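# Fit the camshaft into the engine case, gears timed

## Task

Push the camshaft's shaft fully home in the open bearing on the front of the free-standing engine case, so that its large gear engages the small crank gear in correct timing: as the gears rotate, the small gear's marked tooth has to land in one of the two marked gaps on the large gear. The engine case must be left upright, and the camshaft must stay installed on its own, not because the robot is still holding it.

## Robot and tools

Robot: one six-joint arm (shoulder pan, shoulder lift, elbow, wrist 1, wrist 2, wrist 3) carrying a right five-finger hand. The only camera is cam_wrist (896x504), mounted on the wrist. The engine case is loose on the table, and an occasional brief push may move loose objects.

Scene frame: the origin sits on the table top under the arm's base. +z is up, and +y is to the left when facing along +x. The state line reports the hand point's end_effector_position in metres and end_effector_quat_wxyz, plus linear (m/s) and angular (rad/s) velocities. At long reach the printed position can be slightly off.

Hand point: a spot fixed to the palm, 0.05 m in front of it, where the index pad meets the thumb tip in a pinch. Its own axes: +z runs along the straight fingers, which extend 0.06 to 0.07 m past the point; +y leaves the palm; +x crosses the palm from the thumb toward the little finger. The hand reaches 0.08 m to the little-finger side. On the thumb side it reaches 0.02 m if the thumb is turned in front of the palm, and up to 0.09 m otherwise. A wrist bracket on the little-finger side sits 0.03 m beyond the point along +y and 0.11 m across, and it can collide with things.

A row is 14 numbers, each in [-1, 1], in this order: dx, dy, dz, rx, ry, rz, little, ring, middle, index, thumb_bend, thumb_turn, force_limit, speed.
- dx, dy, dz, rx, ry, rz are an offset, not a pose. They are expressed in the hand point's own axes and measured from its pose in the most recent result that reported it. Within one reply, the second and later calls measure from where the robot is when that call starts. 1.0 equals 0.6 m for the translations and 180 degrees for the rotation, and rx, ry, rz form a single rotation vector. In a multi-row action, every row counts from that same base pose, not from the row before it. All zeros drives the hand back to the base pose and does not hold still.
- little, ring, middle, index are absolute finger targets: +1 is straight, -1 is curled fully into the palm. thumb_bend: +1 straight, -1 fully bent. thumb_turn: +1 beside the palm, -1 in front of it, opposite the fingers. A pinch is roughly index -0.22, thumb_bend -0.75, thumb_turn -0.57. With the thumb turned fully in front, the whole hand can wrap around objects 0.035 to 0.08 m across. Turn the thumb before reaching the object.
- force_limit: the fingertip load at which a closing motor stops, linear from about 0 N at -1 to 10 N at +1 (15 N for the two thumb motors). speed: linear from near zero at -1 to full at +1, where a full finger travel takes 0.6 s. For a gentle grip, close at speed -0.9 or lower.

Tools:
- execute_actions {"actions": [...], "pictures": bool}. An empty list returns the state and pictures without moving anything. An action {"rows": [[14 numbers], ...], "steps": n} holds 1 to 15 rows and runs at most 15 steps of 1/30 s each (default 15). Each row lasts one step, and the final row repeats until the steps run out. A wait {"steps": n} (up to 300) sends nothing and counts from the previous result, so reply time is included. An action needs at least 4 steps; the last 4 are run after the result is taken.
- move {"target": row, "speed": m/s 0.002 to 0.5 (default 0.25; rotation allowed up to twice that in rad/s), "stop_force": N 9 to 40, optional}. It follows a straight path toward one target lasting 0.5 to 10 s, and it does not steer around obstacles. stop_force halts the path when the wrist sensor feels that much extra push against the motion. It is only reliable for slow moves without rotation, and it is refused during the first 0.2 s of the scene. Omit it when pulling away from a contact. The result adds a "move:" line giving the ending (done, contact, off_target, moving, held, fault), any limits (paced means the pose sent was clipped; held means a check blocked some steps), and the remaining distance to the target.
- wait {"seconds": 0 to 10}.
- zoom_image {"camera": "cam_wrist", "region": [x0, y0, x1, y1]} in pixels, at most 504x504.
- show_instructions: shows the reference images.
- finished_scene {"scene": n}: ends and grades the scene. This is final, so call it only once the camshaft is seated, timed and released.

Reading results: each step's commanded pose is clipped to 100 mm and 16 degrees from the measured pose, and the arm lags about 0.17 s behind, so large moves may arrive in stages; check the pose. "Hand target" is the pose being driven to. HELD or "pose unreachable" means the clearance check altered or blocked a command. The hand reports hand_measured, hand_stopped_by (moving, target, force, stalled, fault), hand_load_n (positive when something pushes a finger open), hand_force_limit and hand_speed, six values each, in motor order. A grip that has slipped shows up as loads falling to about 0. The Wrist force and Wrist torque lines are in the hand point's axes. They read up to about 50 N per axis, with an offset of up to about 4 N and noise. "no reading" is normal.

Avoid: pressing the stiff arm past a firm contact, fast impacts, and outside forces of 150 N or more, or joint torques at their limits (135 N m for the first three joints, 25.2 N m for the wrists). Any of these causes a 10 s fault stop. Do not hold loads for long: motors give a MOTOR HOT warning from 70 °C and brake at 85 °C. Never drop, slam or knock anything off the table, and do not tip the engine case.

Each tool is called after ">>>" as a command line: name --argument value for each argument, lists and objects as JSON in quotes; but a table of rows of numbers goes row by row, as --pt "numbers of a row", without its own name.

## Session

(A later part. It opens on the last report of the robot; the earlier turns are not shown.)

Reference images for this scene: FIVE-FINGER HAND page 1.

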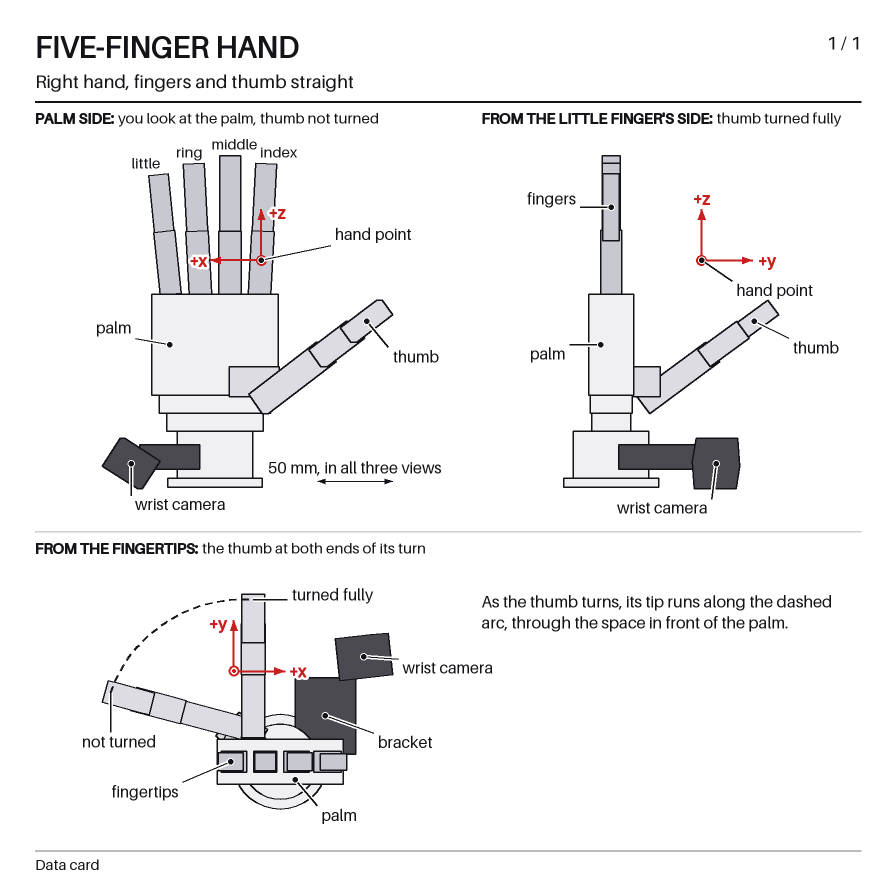

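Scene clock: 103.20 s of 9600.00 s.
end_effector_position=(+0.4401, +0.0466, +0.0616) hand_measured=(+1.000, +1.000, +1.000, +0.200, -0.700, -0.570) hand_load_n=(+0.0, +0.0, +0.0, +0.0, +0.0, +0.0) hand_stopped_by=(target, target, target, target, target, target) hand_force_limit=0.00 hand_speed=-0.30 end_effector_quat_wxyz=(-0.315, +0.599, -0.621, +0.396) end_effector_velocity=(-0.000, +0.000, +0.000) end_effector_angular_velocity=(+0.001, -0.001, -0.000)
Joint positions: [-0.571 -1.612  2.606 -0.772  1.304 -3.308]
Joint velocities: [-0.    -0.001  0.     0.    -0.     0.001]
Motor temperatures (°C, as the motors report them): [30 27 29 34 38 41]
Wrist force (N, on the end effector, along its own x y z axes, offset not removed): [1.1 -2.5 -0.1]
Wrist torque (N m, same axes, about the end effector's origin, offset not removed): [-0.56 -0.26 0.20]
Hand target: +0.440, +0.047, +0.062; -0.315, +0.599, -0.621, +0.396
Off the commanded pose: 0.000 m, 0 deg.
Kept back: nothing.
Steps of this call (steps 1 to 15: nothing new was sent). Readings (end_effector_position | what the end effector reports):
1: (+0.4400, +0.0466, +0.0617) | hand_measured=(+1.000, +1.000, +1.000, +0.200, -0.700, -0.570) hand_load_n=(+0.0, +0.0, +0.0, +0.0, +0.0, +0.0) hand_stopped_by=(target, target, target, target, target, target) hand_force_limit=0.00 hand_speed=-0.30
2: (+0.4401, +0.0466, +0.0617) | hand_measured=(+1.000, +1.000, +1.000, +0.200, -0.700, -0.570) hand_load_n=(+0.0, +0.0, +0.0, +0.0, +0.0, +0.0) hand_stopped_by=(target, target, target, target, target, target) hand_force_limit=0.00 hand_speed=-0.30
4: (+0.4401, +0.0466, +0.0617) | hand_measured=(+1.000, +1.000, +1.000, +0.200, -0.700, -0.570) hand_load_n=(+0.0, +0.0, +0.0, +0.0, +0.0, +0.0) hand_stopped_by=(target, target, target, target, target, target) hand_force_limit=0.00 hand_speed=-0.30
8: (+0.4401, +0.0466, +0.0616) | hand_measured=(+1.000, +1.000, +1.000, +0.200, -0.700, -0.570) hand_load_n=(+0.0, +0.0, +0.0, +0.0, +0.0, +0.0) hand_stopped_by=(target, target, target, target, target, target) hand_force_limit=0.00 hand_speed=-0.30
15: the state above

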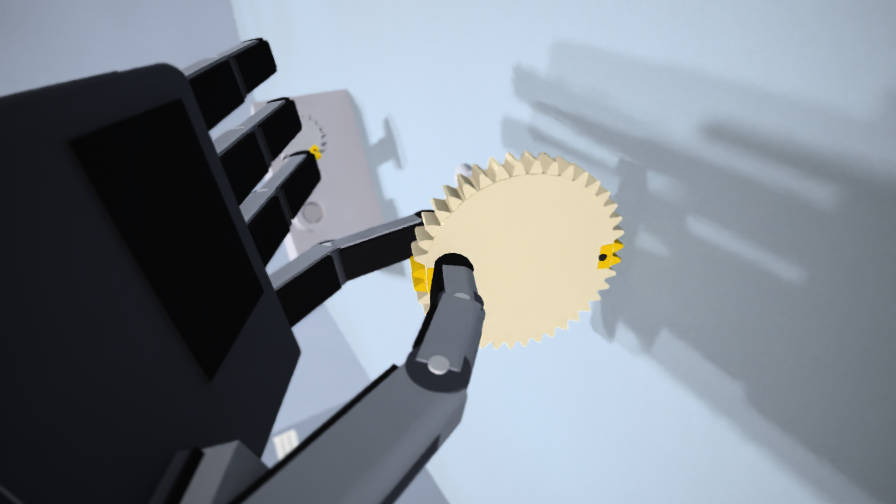

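>>> move --target '[0,-0.0006,0.004,0,0,0,1,1,1,0.2,-0.7,-0.57,0.0,-0.3]' --speed 0.004

>>> move --target '[0,0,0,0,0,0,1,1,1,-0.4,-0.76,-0.57,0.1,-0.92]'

Scene clock: 104.27 s of 9600.00 s.
end_effector_position=(+0.4423, +0.0464, +0.0608) hand_measured=(+1.000, +1.000, +1.000, +0.200, -0.700, -0.570) hand_load_n=(+0.0, +0.0, +0.0, +0.0, +0.0, +0.0) hand_stopped_by=(target, target, target, target, target, target) hand_force_limit=0.00 hand_speed=-0.30 end_effector_quat_wxyz=(-0.315, +0.599, -0.621, +0.396) end_effector_velocity=(+0.000, -0.001, -0.000) end_effector_angular_velocity=(-0.000, +0.001, -0.002)
Joint positions: [-0.567 -1.604  2.6   -0.774  1.308 -3.307]
Joint velocities: [-0.001  0.002 -0.001 -0.     0.001  0.   ]
Motor temperatures (°C, as the motors report them): [30 27 29 34 38 41]
Wrist force (N, on the end effector, along its own x y z axes, offset not removed): [-0.5 -1.8 -0.3]
Wrist torque (N m, same axes, about the end effector's origin, offset not removed): [-0.24 -0.03 0.19]
Hand target: +0.442, +0.046, +0.061; -0.315, +0.599, -0.621, +0.396
Off the commanded pose: 0.000 m, 0 deg.
Kept back: nothing.
move: done

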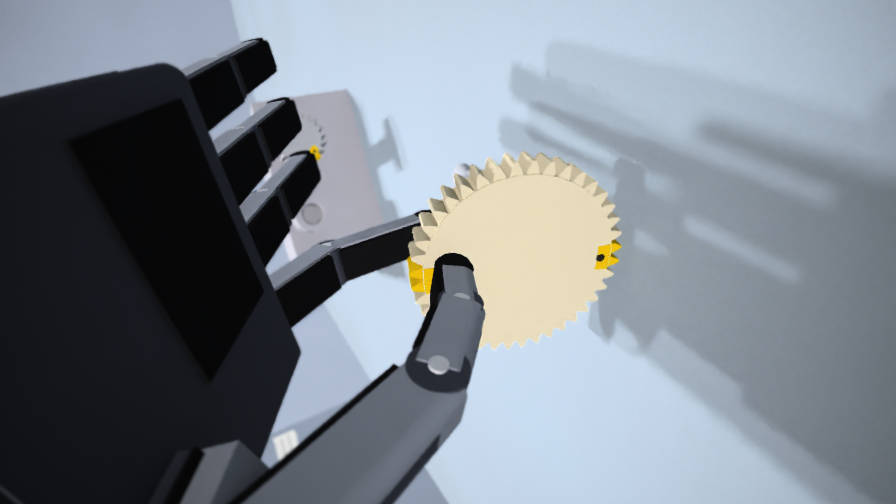

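Scene clock: 106.30 s of 9600.00 s.
end_effector_position=(+0.4423, +0.0464, +0.0608) hand_measured=(+1.000, +1.000, +1.000, -0.038, -0.758, -0.570) hand_load_n=(+0.0, +0.0, +0.0, +6.5, +1.5, -1.5) hand_stopped_by=(target, target, target, force, target, target) hand_force_limit=0.10 hand_speed=-0.92 end_effector_quat_wxyz=(-0.315, +0.599, -0.621, +0.396) end_effector_velocity=(-0.000, -0.000, -0.000) end_effector_angular_velocity=(+0.001, +0.001, -0.001)
Joint positions: [-0.567 -1.604  2.6   -0.774  1.308 -3.307]
Joint velocities: [-0.001  0.001 -0.     0.001 -0.     0.001]
Motor temperatures (°C, as the motors report them): [30 27 29 34 38 41]
Wrist force (N, on the end effector, along its own x y z axes, offset not removed): [1.8 -2.8 0.3]
Wrist torque (N m, same axes, about the end effector's origin, offset not removed): [-0.52 -0.23 0.10]
Hand target: +0.442, +0.046, +0.061; -0.315, +0.599, -0.621, +0.396
Off the commanded pose: 0.000 m, 0 deg.
Kept back: nothing.
move: done

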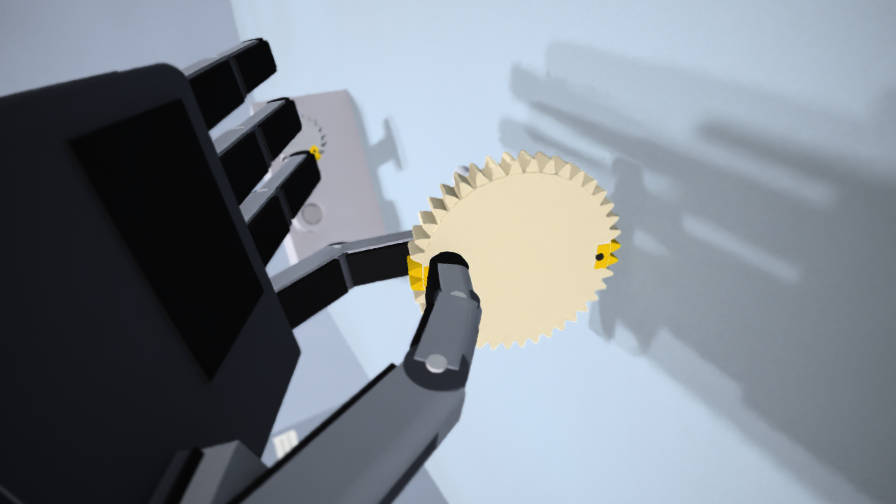

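>>> move --target '[0,0,0,0,0,0,1,1,1,-0.45,-0.8,-0.57,0.9,-0.92]'

Scene clock: 107.23 s of 9600.00 s.
end_effector_position=(+0.4423, +0.0464, +0.0608) hand_measured=(+1.000, +1.000, +1.000, -0.046, -0.792, -0.570) hand_load_n=(+0.0, +0.0, +0.0, +10.5, +7.5, -2.0) hand_stopped_by=(target, target, target, force, stalled, target) hand_force_limit=0.90 hand_speed=-0.92 end_effector_quat_wxyz=(-0.315, +0.599, -0.621, +0.396) end_effector_velocity=(-0.000, -0.001, -0.001) end_effector_angular_velocity=(-0.001, +0.002, -0.001)
Joint positions: [-0.567 -1.604  2.6   -0.774  1.308 -3.307]
Joint velocities: [-0.002  0.001  0.     0.    -0.    -0.001]
Motor temperatures (°C, as the motors report them): [30 27 29 34 38 41]
Wrist force (N, on the end effector, along its own x y z axes, offset not removed): [4.6 1.3 3.1]
Wrist torque (N m, same axes, about the end effector's origin, offset not removed): [-0.10 -0.91 0.64]
Hand target: +0.442, +0.046, +0.061; -0.315, +0.599, -0.621, +0.396
Off the commanded pose: 0.000 m, 0 deg.
Kept back: nothing.
move: done

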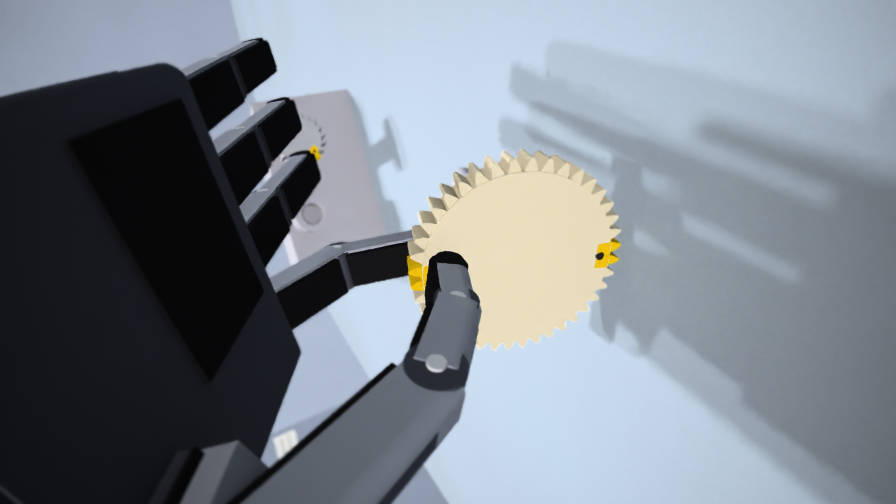

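>>> move --target '[0.0069,-0.0724,-0.0407,0,0,0,1,1,1,-0.45,-0.8,-0.57,0.9,-0.92]' --speed 0.04

Scene clock: 109.07 s of 9600.00 s.
end_effector_position=(+0.4423, +0.0465, +0.1106) hand_measured=(+1.000, +1.000, +1.000, -0.046, -0.788, -0.570) hand_load_n=(+0.0, +0.0, +0.0, +10.5, +6.0, -2.0) hand_stopped_by=(target, target, target, force, stalled, target) hand_force_limit=0.90 hand_speed=-0.92 end_effector_quat_wxyz=(-0.315, +0.599, -0.621, +0.396) end_effector_velocity=(+0.000, +0.000, +0.001) end_effector_angular_velocity=(+0.001, -0.000, +0.000)
Joint positions: [-0.588 -1.816  2.571 -0.533  1.288 -3.312]
Joint velocities: [-0.001 -0.005 -0.001  0.006 -0.002  0.001]
Motor temperatures (°C, as the motors report them): [30 27 29 34 38 41]
Wrist force (N, on the end effector, along its own x y z axes, offset not removed): [1.2 -0.4 1.9]
Wrist torque (N m, same axes, about the end effector's origin, offset not removed): [-0.40 -0.26 0.27]
Hand target: +0.442, +0.046, +0.111; -0.315, +0.599, -0.621, +0.396
Off the commanded pose: 0.000 m, 0 deg.
Kept back: nothing.
move: done

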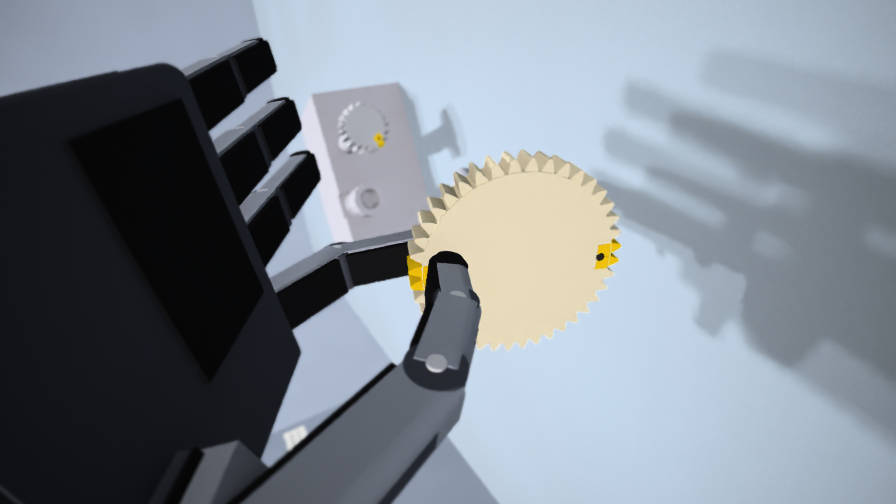

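>>> zoom_image --camera "cam_wrist" --region '[300,80,440,240]'

>>> zoom_image --camera "cam_wrist" --region '[390,130,640,370]'

Region (300, 80, 440, 240) of cam_wrist's 896x504 image, scaled by 3.150, with more detail than that image has; it fills the left 441 columns of this view, and the rest is white.

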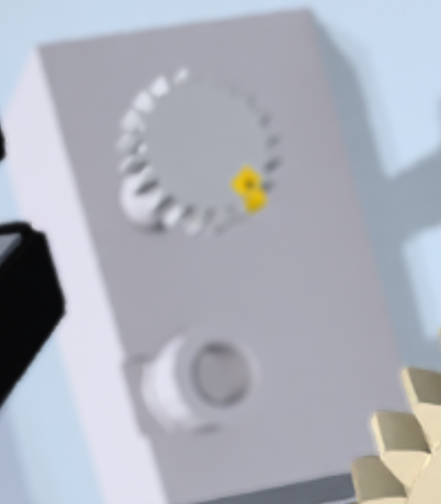

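Region (390, 130, 640, 370) of cam_wrist's 896x504 image, scaled by 2.016, with more detail than that image has; it fills the top 484 rows of this view, and the rest is white.

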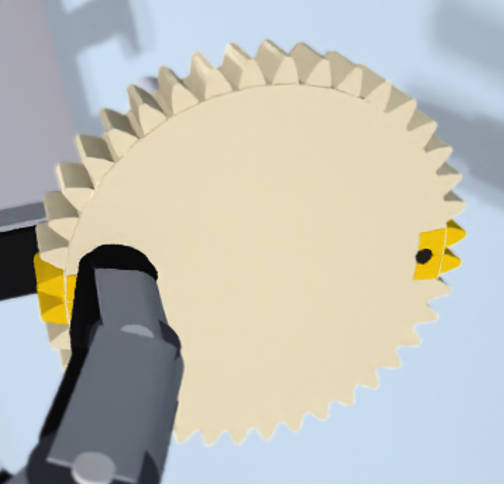

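>>> move --target '[-0.0237,-0.0177,0.106,0.1809,0.0368,-0.4085,1,1,1,-0.45,-0.8,-0.57,0.9,-0.92]' --speed 0.2

Scene clock: 114.07 s of 9600.00 s.
end_effector_position=(+0.5040, +0.0535, +0.0877) hand_measured=(+1.000, +1.000, +1.000, -0.046, -0.788, -0.570) hand_load_n=(+0.0, +0.0, +0.0, +10.0, +6.0, -1.5) hand_stopped_by=(target, target, target, force, stalled, target) hand_force_limit=0.90 hand_speed=-0.92 end_effector_quat_wxyz=(-0.130, +0.720, -0.034, +0.681) end_effector_velocity=(+0.001, -0.000, -0.000) end_effector_angular_velocity=(-0.007, -0.006, +0.005)
Joint positions: [-0.436 -1.174  2.687 -1.78   1.159 -4.461]
Joint velocities: [-0.004  0.01  -0.    -0.016 -0.008 -0.005]
Motor temperatures (°C, as the motors report them): [30 27 29 34 38 41]
Wrist force (N, on the end effector, along its own x y z axes, offset not removed): [-1.0 -1.3 0.7]
Wrist torque (N m, same axes, about the end effector's origin, offset not removed): [-0.34 -0.17 0.18]
Hand target: +0.504, +0.054, +0.088; -0.130, +0.720, -0.033, +0.681
Off the commanded pose: 0.000 m, 0 deg.
Kept back: nothing.
move: done

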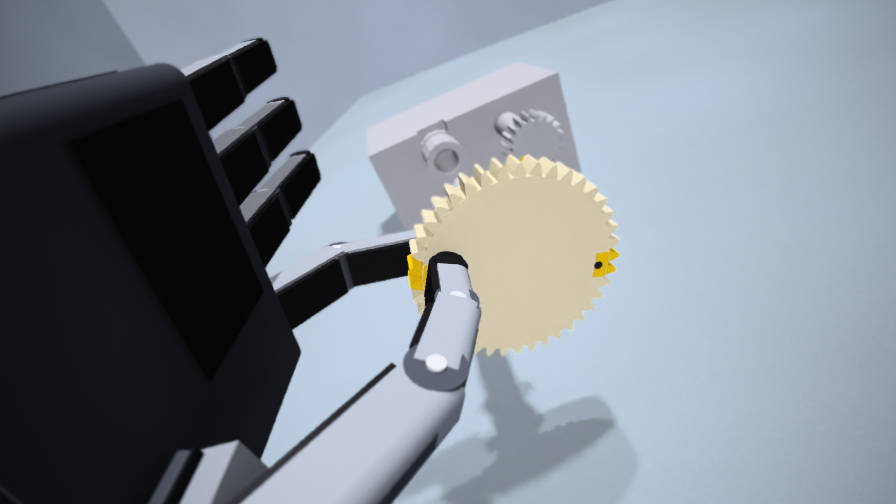

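>>> zoom_image --camera "cam_wrist" --region '[360,60,640,370]'

>>> execute_actions --actions '[]'

Region (360, 60, 640, 370) of cam_wrist's 896x504 image, scaled by 1.626, with more detail than that image has; it fills the left 455 columns of this view, and the rest is white.

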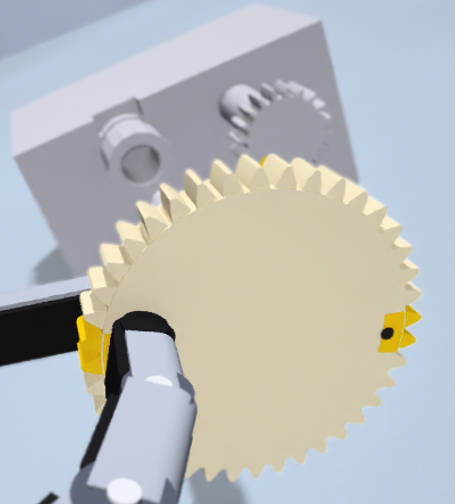

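Scene clock: 114.17 s of 9600.00 s.
end_effector_position=(+0.5039, +0.0536, +0.0877) hand_measured=(+1.000, +1.000, +1.000, -0.046, -0.788, -0.570) hand_load_n=(+0.0, +0.0, +0.0, +10.0, +6.0, -1.5) hand_stopped_by=(target, target, target, force, stalled, target) hand_force_limit=0.90 hand_speed=-0.92 end_effector_quat_wxyz=(-0.130, +0.720, -0.033, +0.681) end_effector_velocity=(-0.001, +0.001, +0.000) end_effector_angular_velocity=(-0.002, -0.000, +0.003)
Joint positions: [-0.436 -1.173  2.687 -1.781  1.158 -4.461]
Joint velocities: [ 0.001  0.002  0.002 -0.005 -0.002 -0.003]
Motor temperatures (°C, as the motors report them): [30 27 29 34 38 41]
Wrist force (N, on the end effector, along its own x y z axes, offset not removed): [0.5 -3.7 1.0]
Wrist torque (N m, same axes, about the end effector's origin, offset not removed): [-0.71 -0.47 0.36]
Hand target: +0.504, +0.054, +0.088; -0.130, +0.720, -0.033, +0.681
Off the commanded pose: 0.000 m, 0 deg.
Kept back: nothing.
Steps of this call (steps 1 to 3: nothing new was sent). Readings (end_effector_position | what the end effector reports):
1: (+0.5040, +0.0535, +0.0877) | hand_measured=(+1.000, +1.000, +1.000, -0.046, -0.788, -0.570) hand_load_n=(+0.0, +0.0, +0.0, +10.0, +6.0, -1.5) hand_stopped_by=(target, target, target, force, stalled, target) hand_force_limit=0.90 hand_speed=-0.92
2: (+0.5040, +0.0535, +0.0877) | hand_measured=(+1.000, +1.000, +1.000, -0.046, -0.788, -0.570) hand_load_n=(+0.0, +0.0, +0.0, +10.0, +6.0, -1.5) hand_stopped_by=(target, target, target, force, stalled, target) hand_force_limit=0.90 hand_speed=-0.92
3: the state above

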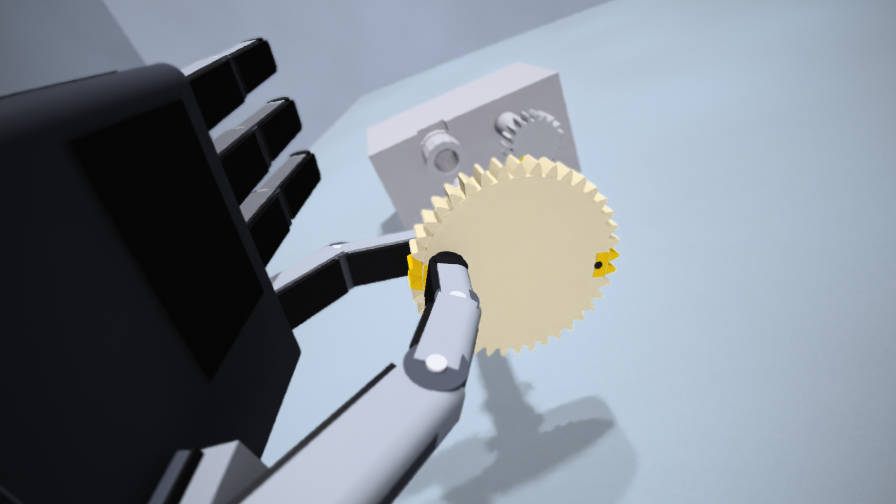

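>>> zoom_image --camera "cam_wrist" --region '[410,100,580,220]'

Region (410, 100, 580, 220) of cam_wrist's 896x504 image, scaled by 2.965, with more detail than that image has; it fills the top 356 rows of this view, and the rest is white.

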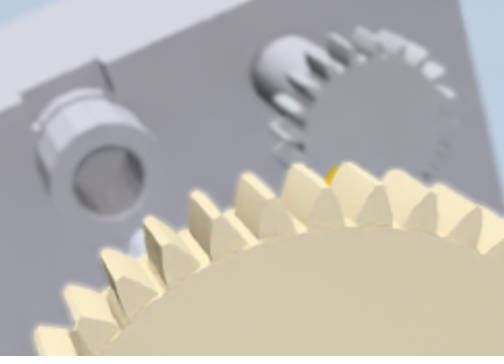

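>>> zoom_image --camera "cam_wrist" --region '[400,145,630,365]'

Region (400, 145, 630, 365) of cam_wrist's 896x504 image, scaled by 2.191, with more detail than that image has; it fills the top 482 rows of this view, and the rest is white.

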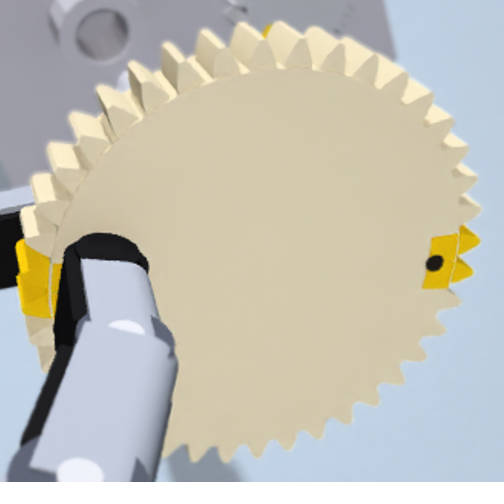

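>>> move --target '[-0.018,-0.0127,0.0657,-0.0017,0.0204,0.0033,1,1,1,-0.45,-0.8,-0.57,0.9,-0.92]' --speed 0.04

>>> zoom_image --camera "cam_wrist" --region '[400,100,640,300]'

Scene clock: 118.47 s of 9600.00 s.
end_effector_position=(+0.5411, +0.0689, +0.0775) hand_measured=(+1.000, +1.000, +1.000, -0.046, -0.788, -0.570) hand_load_n=(+0.0, +0.0, +0.0, +10.5, +5.5, -0.5) hand_stopped_by=(target, target, target, force, stalled, target) hand_force_limit=0.90 hand_speed=-0.92 end_effector_quat_wxyz=(-0.131, +0.698, -0.043, +0.703) end_effector_velocity=(+0.002, -0.000, +0.000) end_effector_angular_velocity=(-0.000, -0.005, -0.003)
Joint positions: [-0.323 -1.08   2.568 -1.807  1.287 -4.464]
Joint velocities: [ 0.003  0.002 -0.006 -0.002  0.005 -0.   ]
Motor temperatures (°C, as the motors report them): [30 27 29 34 38 41]
Wrist force (N, on the end effector, along its own x y z axes, offset not removed): [0.0 -1.6 0.1]
Wrist torque (N m, same axes, about the end effector's origin, offset not removed): [-0.31 -0.34 0.22]
Hand target: +0.541, +0.069, +0.077; -0.131, +0.698, -0.043, +0.703
Off the commanded pose: 0.000 m, 0 deg.
Kept back: nothing.
move: done

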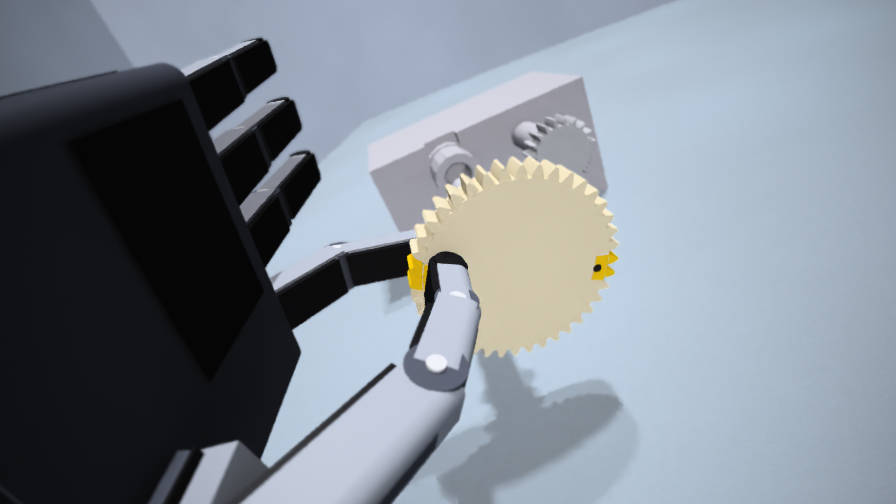

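Region (400, 100, 640, 300) of cam_wrist's 896x504 image, scaled by 2.100, with more detail than that image has.

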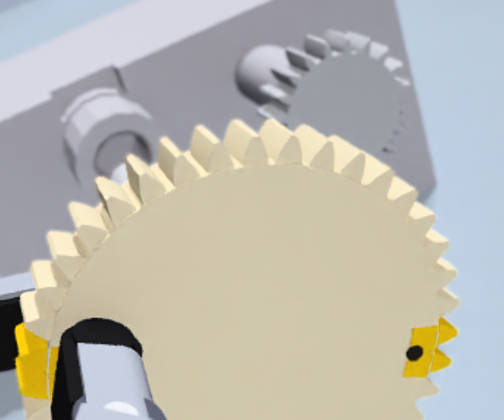

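>>> move --target '[0.0,-0.004,0.033,0,0,0,1,1,1,-0.45,-0.8,-0.57,0.9,-0.92]' --speed 0.02 --stop_force 9

>>> zoom_image --camera "cam_wrist" --region '[410,110,530,220]'

Scene clock: 119.97 s of 9600.00 s.
end_effector_position=(+0.5603, +0.0736, +0.0786) hand_measured=(+1.000, +1.000, +1.000, -0.046, -0.788, -0.570) hand_load_n=(+0.0, +0.0, +0.0, +10.5, +5.5, -0.5) hand_stopped_by=(target, target, target, force, stalled, target) hand_force_limit=0.90 hand_speed=-0.92 end_effector_quat_wxyz=(-0.131, +0.698, -0.043, +0.703) end_effector_velocity=(+0.001, +0.000, -0.001) end_effector_angular_velocity=(+0.000, +0.002, -0.000)
Joint positions: [-0.296 -1.096  2.514 -1.735  1.313 -4.472]
Joint velocities: [ 0.002  0.    -0.003  0.005  0.002 -0.001]
Motor temperatures (°C, as the motors report them): [30 27 29 34 38 41]
Wrist force (N, on the end effector, along its own x y z axes, offset not removed): [2.4 -1.4 0.7]
Wrist torque (N m, same axes, about the end effector's origin, offset not removed): [-0.24 -0.68 0.45]
Hand target: +0.560, +0.074, +0.079; -0.131, +0.698, -0.043, +0.703
Off the commanded pose: 0.000 m, 0 deg.
Kept back: nothing.
move: done

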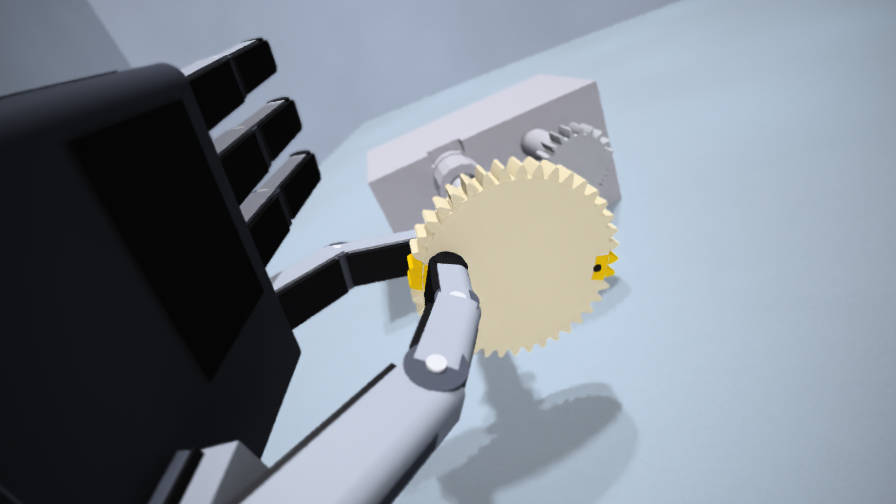

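Region (410, 110, 530, 220) of cam_wrist's 896x504 image, scaled by 4.200, with more detail than that image has; it fills the top 462 rows of this view, and the rest is white.

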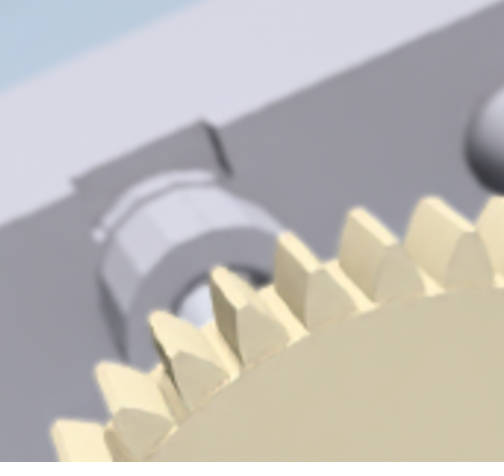

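>>> move --target '[-0.0016,-0.0041,0.0246,0,0,0,1,1,1,-0.45,-0.8,-0.57,0.9,-0.92]' --speed 0.008 --stop_force 9

>>> zoom_image --camera "cam_wrist" --region '[400,100,640,300]'

Scene clock: 122.27 s of 9600.00 s.
end_effector_position=(+0.5746, +0.0780, +0.0786) hand_measured=(+1.000, +1.000, +1.000, -0.046, -0.788, -0.570) hand_load_n=(+0.0, +0.0, +0.0, +11.0, +4.0, +0.5) hand_stopped_by=(target, target, target, force, stalled, target) hand_force_limit=0.90 hand_speed=-0.92 end_effector_quat_wxyz=(-0.131, +0.698, -0.043, +0.703) end_effector_velocity=(+0.001, +0.000, -0.000) end_effector_angular_velocity=(-0.001, +0.000, -0.000)
Joint positions: [-0.275 -1.101  2.473 -1.688  1.333 -4.479]
Joint velocities: [ 0.001  0.    -0.003  0.004  0.002 -0.001]
Motor temperatures (°C, as the motors report them): [30 27 29 34 38 41]
Wrist force (N, on the end effector, along its own x y z axes, offset not removed): [-1.2 0.6 1.9]
Wrist torque (N m, same axes, about the end effector's origin, offset not removed): [-0.40 -0.33 0.27]
Hand target: +0.575, +0.078, +0.079; -0.131, +0.698, -0.043, +0.703
Off the commanded pose: 0.000 m, 0 deg.
Kept back: nothing.
move: done

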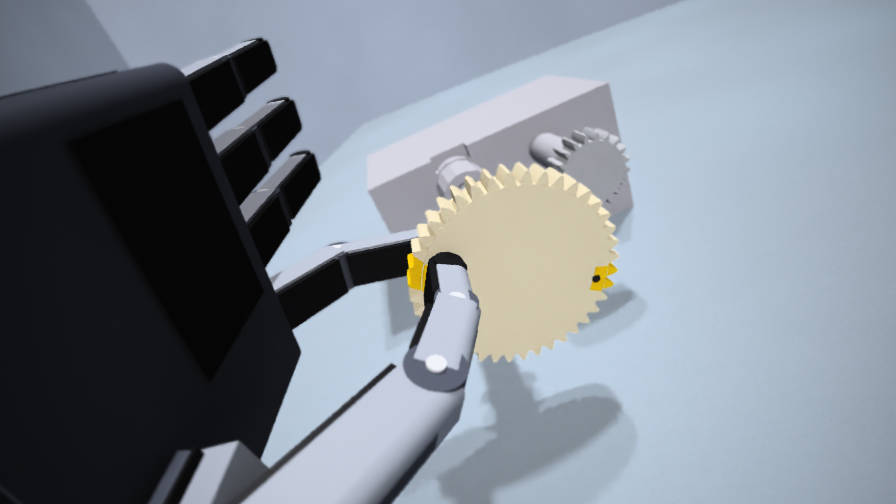

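Region (400, 100, 640, 300) of cam_wrist's 896x504 image, scaled by 2.100, with more detail than that image has.

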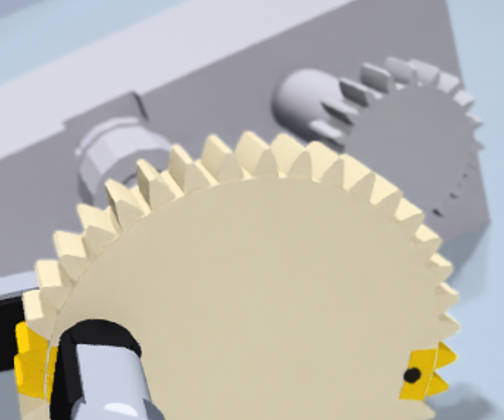

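>>> move --target '[-0.0022,-0.0055,0.0328,0,0,0,1,1,1,-0.45,-0.8,-0.57,0.9,-0.92]' --speed 0.01 --stop_force 9

Scene clock: 124.70 s of 9600.00 s.
end_effector_position=(+0.5936, +0.0838, +0.0786) hand_measured=(+1.000, +1.000, +1.000, -0.046, -0.788, -0.570) hand_load_n=(+0.0, +0.0, +0.0, +12.0, +3.0, +0.0) hand_stopped_by=(target, target, target, force, stalled, target) hand_force_limit=0.90 hand_speed=-0.92 end_effector_quat_wxyz=(-0.131, +0.698, -0.043, +0.703) end_effector_velocity=(+0.001, +0.001, -0.001) end_effector_angular_velocity=(+0.000, +0.002, +0.001)
Joint positions: [-0.25  -1.102  2.418 -1.63   1.357 -4.487]
Joint velocities: [ 0.002  0.001 -0.004  0.005  0.002 -0.001]
Motor temperatures (°C, as the motors report them): [30 27 29 34 38 41]
Wrist force (N, on the end effector, along its own x y z axes, offset not removed): [-0.8 -0.9 -0.7]
Wrist torque (N m, same axes, about the end effector's origin, offset not removed): [-0.77 -0.38 0.17]
Hand target: +0.594, +0.084, +0.079; -0.131, +0.698, -0.043, +0.703
Off the commanded pose: 0.000 m, 0 deg.
Kept back: nothing.
move: done

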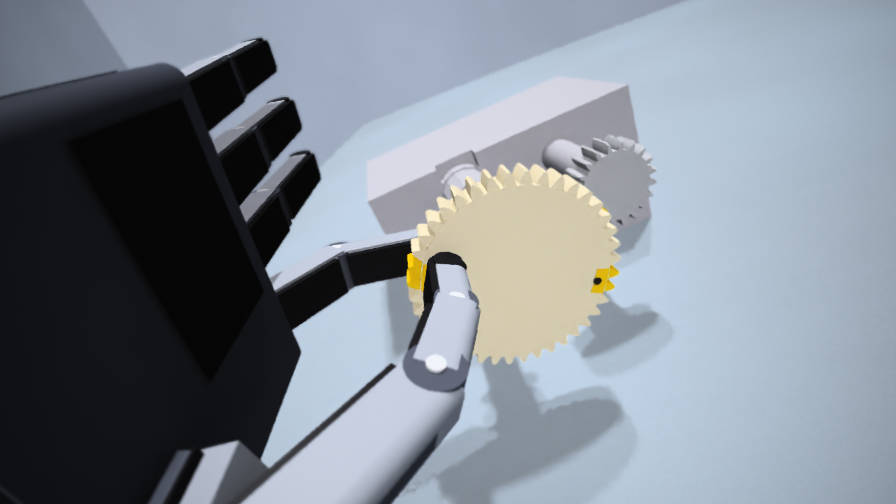

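>>> move --target '[-0.0014,-0.0036,0.0213,0,0,0,1,1,1,-0.45,-0.8,-0.57,0.9,-0.92]' --speed 0.01 --stop_force 9

>>> zoom_image --camera "cam_wrist" --region '[500,120,700,320]'

Scene clock: 126.43 s of 9600.00 s.
end_effector_position=(+0.6059, +0.0876, +0.0786) hand_measured=(+1.000, +1.000, +1.000, -0.046, -0.788, -0.570) hand_load_n=(+0.0, +0.0, +0.0, +10.0, +3.5, +0.0) hand_stopped_by=(target, target, target, force, stalled, target) hand_force_limit=0.90 hand_speed=-0.92 end_effector_quat_wxyz=(-0.131, +0.698, -0.043, +0.703) end_effector_velocity=(+0.001, +0.001, -0.001) end_effector_angular_velocity=(+0.001, +0.003, +0.000)
Joint positions: [-0.235 -1.101  2.382 -1.595  1.371 -4.492]
Joint velocities: [ 0.002  0.002 -0.004  0.004  0.002  0.   ]
Motor temperatures (°C, as the motors report them): [30 27 29 34 38 41]
Wrist force (N, on the end effector, along its own x y z axes, offset not removed): [-1.5 -0.3 -10.3]
Wrist torque (N m, same axes, about the end effector's origin, offset not removed): [-0.28 -0.01 0.21]
Hand target: +0.606, +0.088, +0.079; -0.131, +0.698, -0.043, +0.703
Off the commanded pose: 0.000 m, 0 deg.
Kept back: nothing.
move: done

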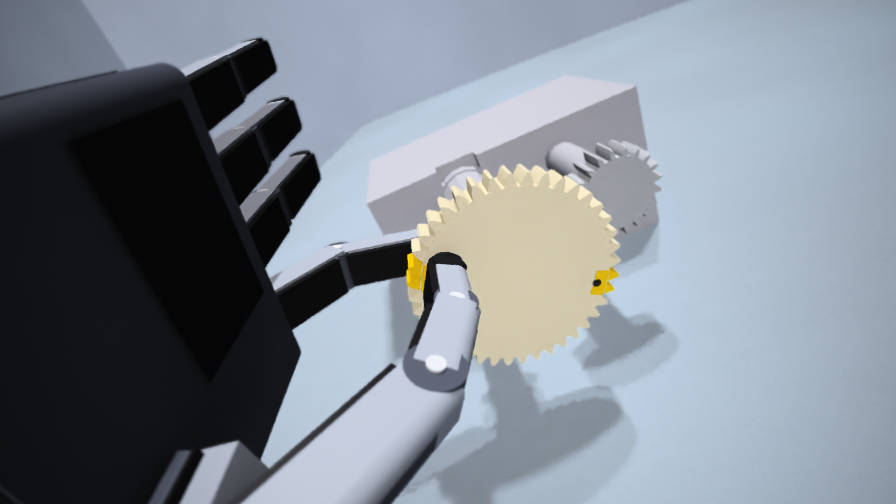

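Region (500, 120, 700, 320) of cam_wrist's 896x504 image, scaled by 2.520, with more detail than that image has.

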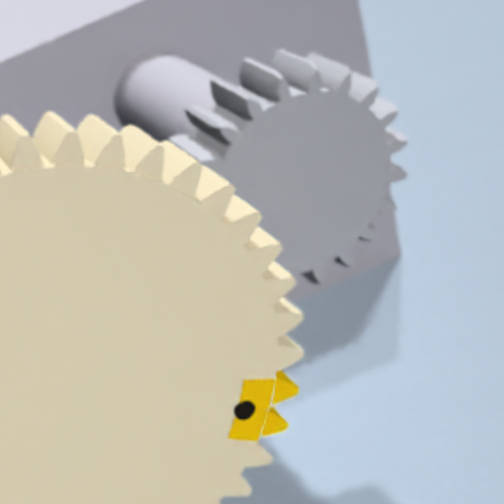

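>>> move --target '[-0.0053,0.0002,-0.003,0.0032,0.0082,-0.0492,1,1,1,-0.45,-0.8,-0.57,0.9,-0.92]' --speed 0.04

>>> zoom_image --camera "cam_wrist" --region '[400,120,700,370]'

Scene clock: 129.33 s of 9600.00 s.
end_effector_position=(+0.6041, +0.0881, +0.0755) hand_measured=(+1.000, +1.000, +1.000, -0.046, -0.788, -0.570) hand_load_n=(+0.0, +0.0, +0.0, +12.0, +4.0, +0.5) hand_stopped_by=(target, target, target, force, stalled, target) hand_force_limit=0.90 hand_speed=-0.92 end_effector_quat_wxyz=(-0.079, +0.689, +0.013, +0.720) end_effector_velocity=(+0.000, -0.000, +0.000) end_effector_angular_velocity=(-0.010, -0.004, -0.000)
Joint positions: [-0.222 -1.036  2.378 -1.682  1.377 -4.644]
Joint velocities: [ 0.     0.005 -0.001 -0.007  0.    -0.01 ]
Motor temperatures (°C, as the motors report them): [30 27 29 34 38 41]
Wrist force (N, on the end effector, along its own x y z axes, offset not removed): [-2.3 1.4 3.2]
Wrist torque (N m, same axes, about the end effector's origin, offset not removed): [-0.25 -0.32 0.29]
Hand target: +0.604, +0.088, +0.075; -0.079, +0.689, +0.013, +0.720
Off the commanded pose: 0.000 m, 0 deg.
Kept back: nothing.
move: done

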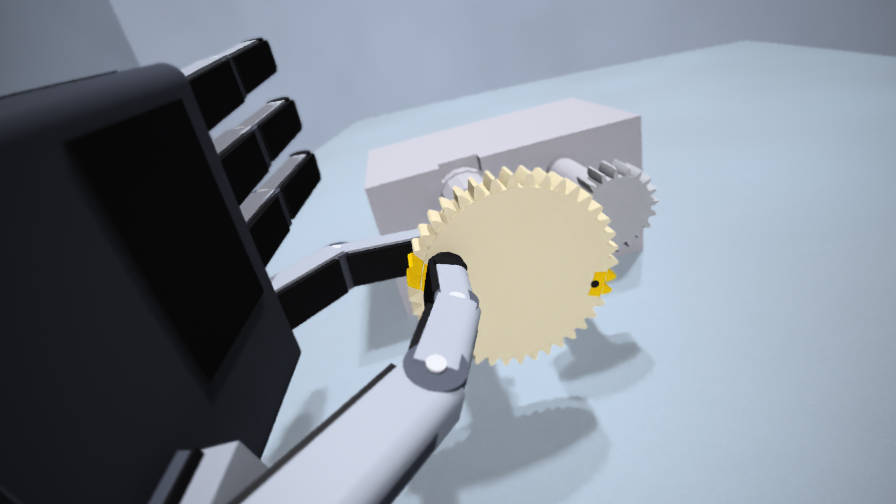

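Region (400, 120, 700, 370) of cam_wrist's 896x504 image, scaled by 1.680, with more detail than that image has.

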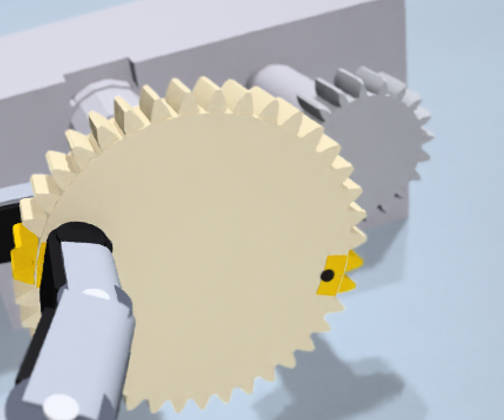

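>>> move --target '[-0.0036,-0.0012,0.0165,0,0,0,1,1,1,-0.45,-0.8,-0.57,0.9,-0.92]' --speed 0.006 --stop_force 9

Scene clock: 131.13 s of 9600.00 s.
end_effector_position=(+0.6111, +0.0898, +0.0743) hand_measured=(+1.000, +1.000, +1.000, -0.046, -0.788, -0.570) hand_load_n=(+0.0, +0.0, +0.0, +11.0, +4.5, +1.0) hand_stopped_by=(target, target, target, force, stalled, target) hand_force_limit=0.90 hand_speed=-0.92 end_effector_quat_wxyz=(-0.079, +0.689, +0.013, +0.720) end_effector_velocity=(-0.002, +0.001, +0.000) end_effector_angular_velocity=(-0.001, -0.001, +0.002)
Joint positions: [-0.216 -1.032  2.358 -1.665  1.382 -4.646]
Joint velocities: [-0.     0.001  0.006 -0.007 -0.002 -0.001]
Motor temperatures (°C, as the motors report them): [30 27 29 34 38 41]
Wrist force (N, on the end effector, along its own x y z axes, offset not removed): [1.0 -4.5 3.9]
Wrist torque (N m, same axes, about the end effector's origin, offset not removed): [-0.79 -0.50 0.21]
Hand target: +0.611, +0.090, +0.074; -0.079, +0.689, +0.013, +0.720
Off the commanded pose: 0.003 m, 0 deg.
Kept back: nothing.
move: contact

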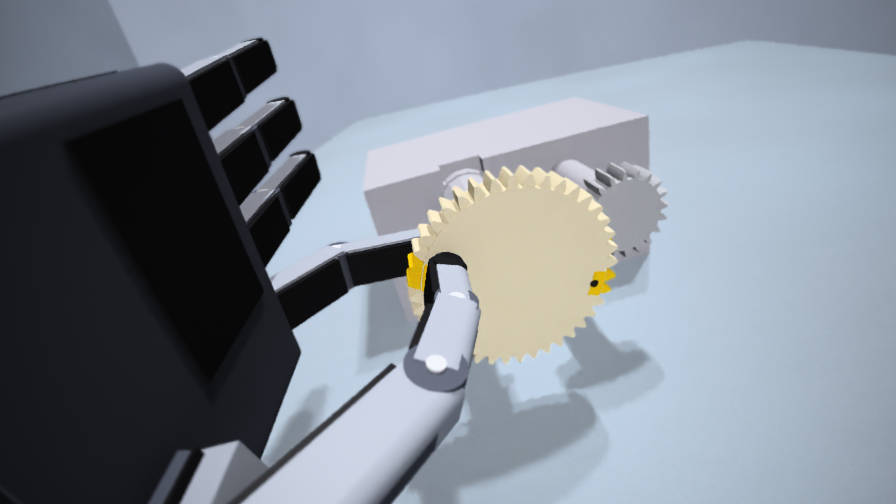

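>>> move --target '[-0.0011,-0.0035,0.0165,0,0,0,1,1,1,-0.45,-0.8,-0.57,0.9,-0.92]' --speed 0.005 --stop_force 11

>>> zoom_image --camera "cam_wrist" --region '[500,130,700,330]'

Scene clock: 131.87 s of 9600.00 s.
end_effector_position=(+0.6115, +0.0900, +0.0743) hand_measured=(+1.000, +1.000, +1.000, -0.046, -0.788, -0.570) hand_load_n=(+0.0, +0.0, +0.0, +11.0, +4.5, +1.0) hand_stopped_by=(target, target, target, force, stalled, target) hand_force_limit=0.90 hand_speed=-0.92 end_effector_quat_wxyz=(-0.079, +0.689, +0.013, +0.720) end_effector_velocity=(-0.002, -0.001, +0.000) end_effector_angular_velocity=(+0.001, -0.001, +0.001)
Joint positions: [-0.216 -1.032  2.357 -1.663  1.383 -4.647]
Joint velocities: [-0.003  0.     0.005 -0.007 -0.004  0.002]
Motor temperatures (°C, as the motors report them): [30 27 29 34 38 41]
Wrist force (N, on the end effector, along its own x y z axes, offset not removed): [0.3 -4.3 2.2]
Wrist torque (N m, same axes, about the end effector's origin, offset not removed): [-0.72 -0.54 0.27]
Hand target: +0.611, +0.090, +0.074; -0.079, +0.689, +0.013, +0.720
Off the commanded pose: 0.010 m, 0 deg.
Kept back: nothing.
move: contact

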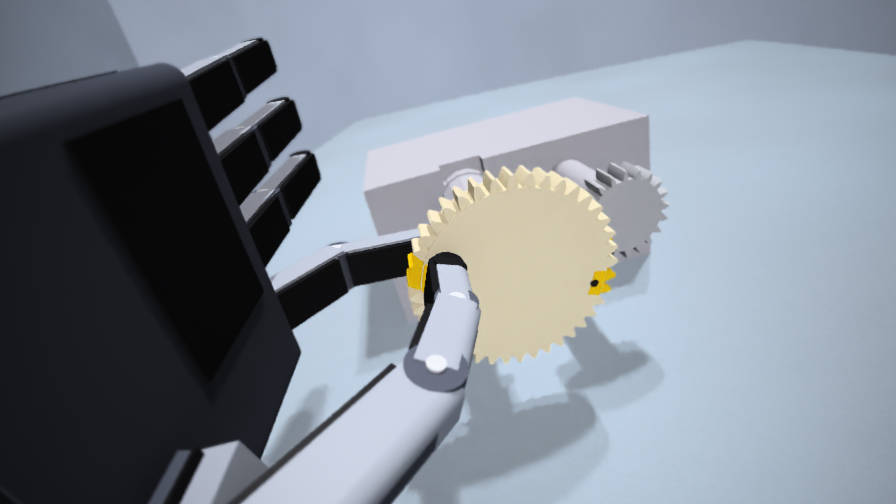

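Region (500, 130, 700, 330) of cam_wrist's 896x504 image, scaled by 2.520, with more detail than that image has.

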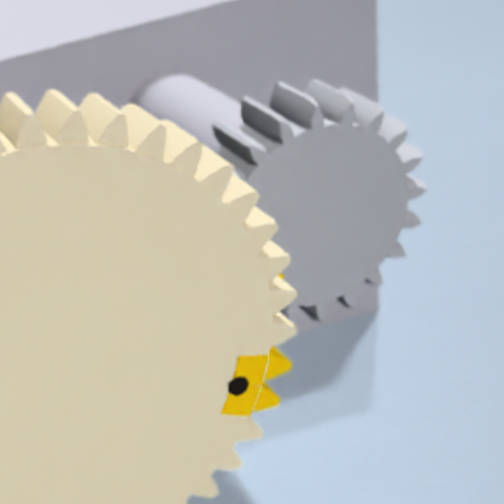

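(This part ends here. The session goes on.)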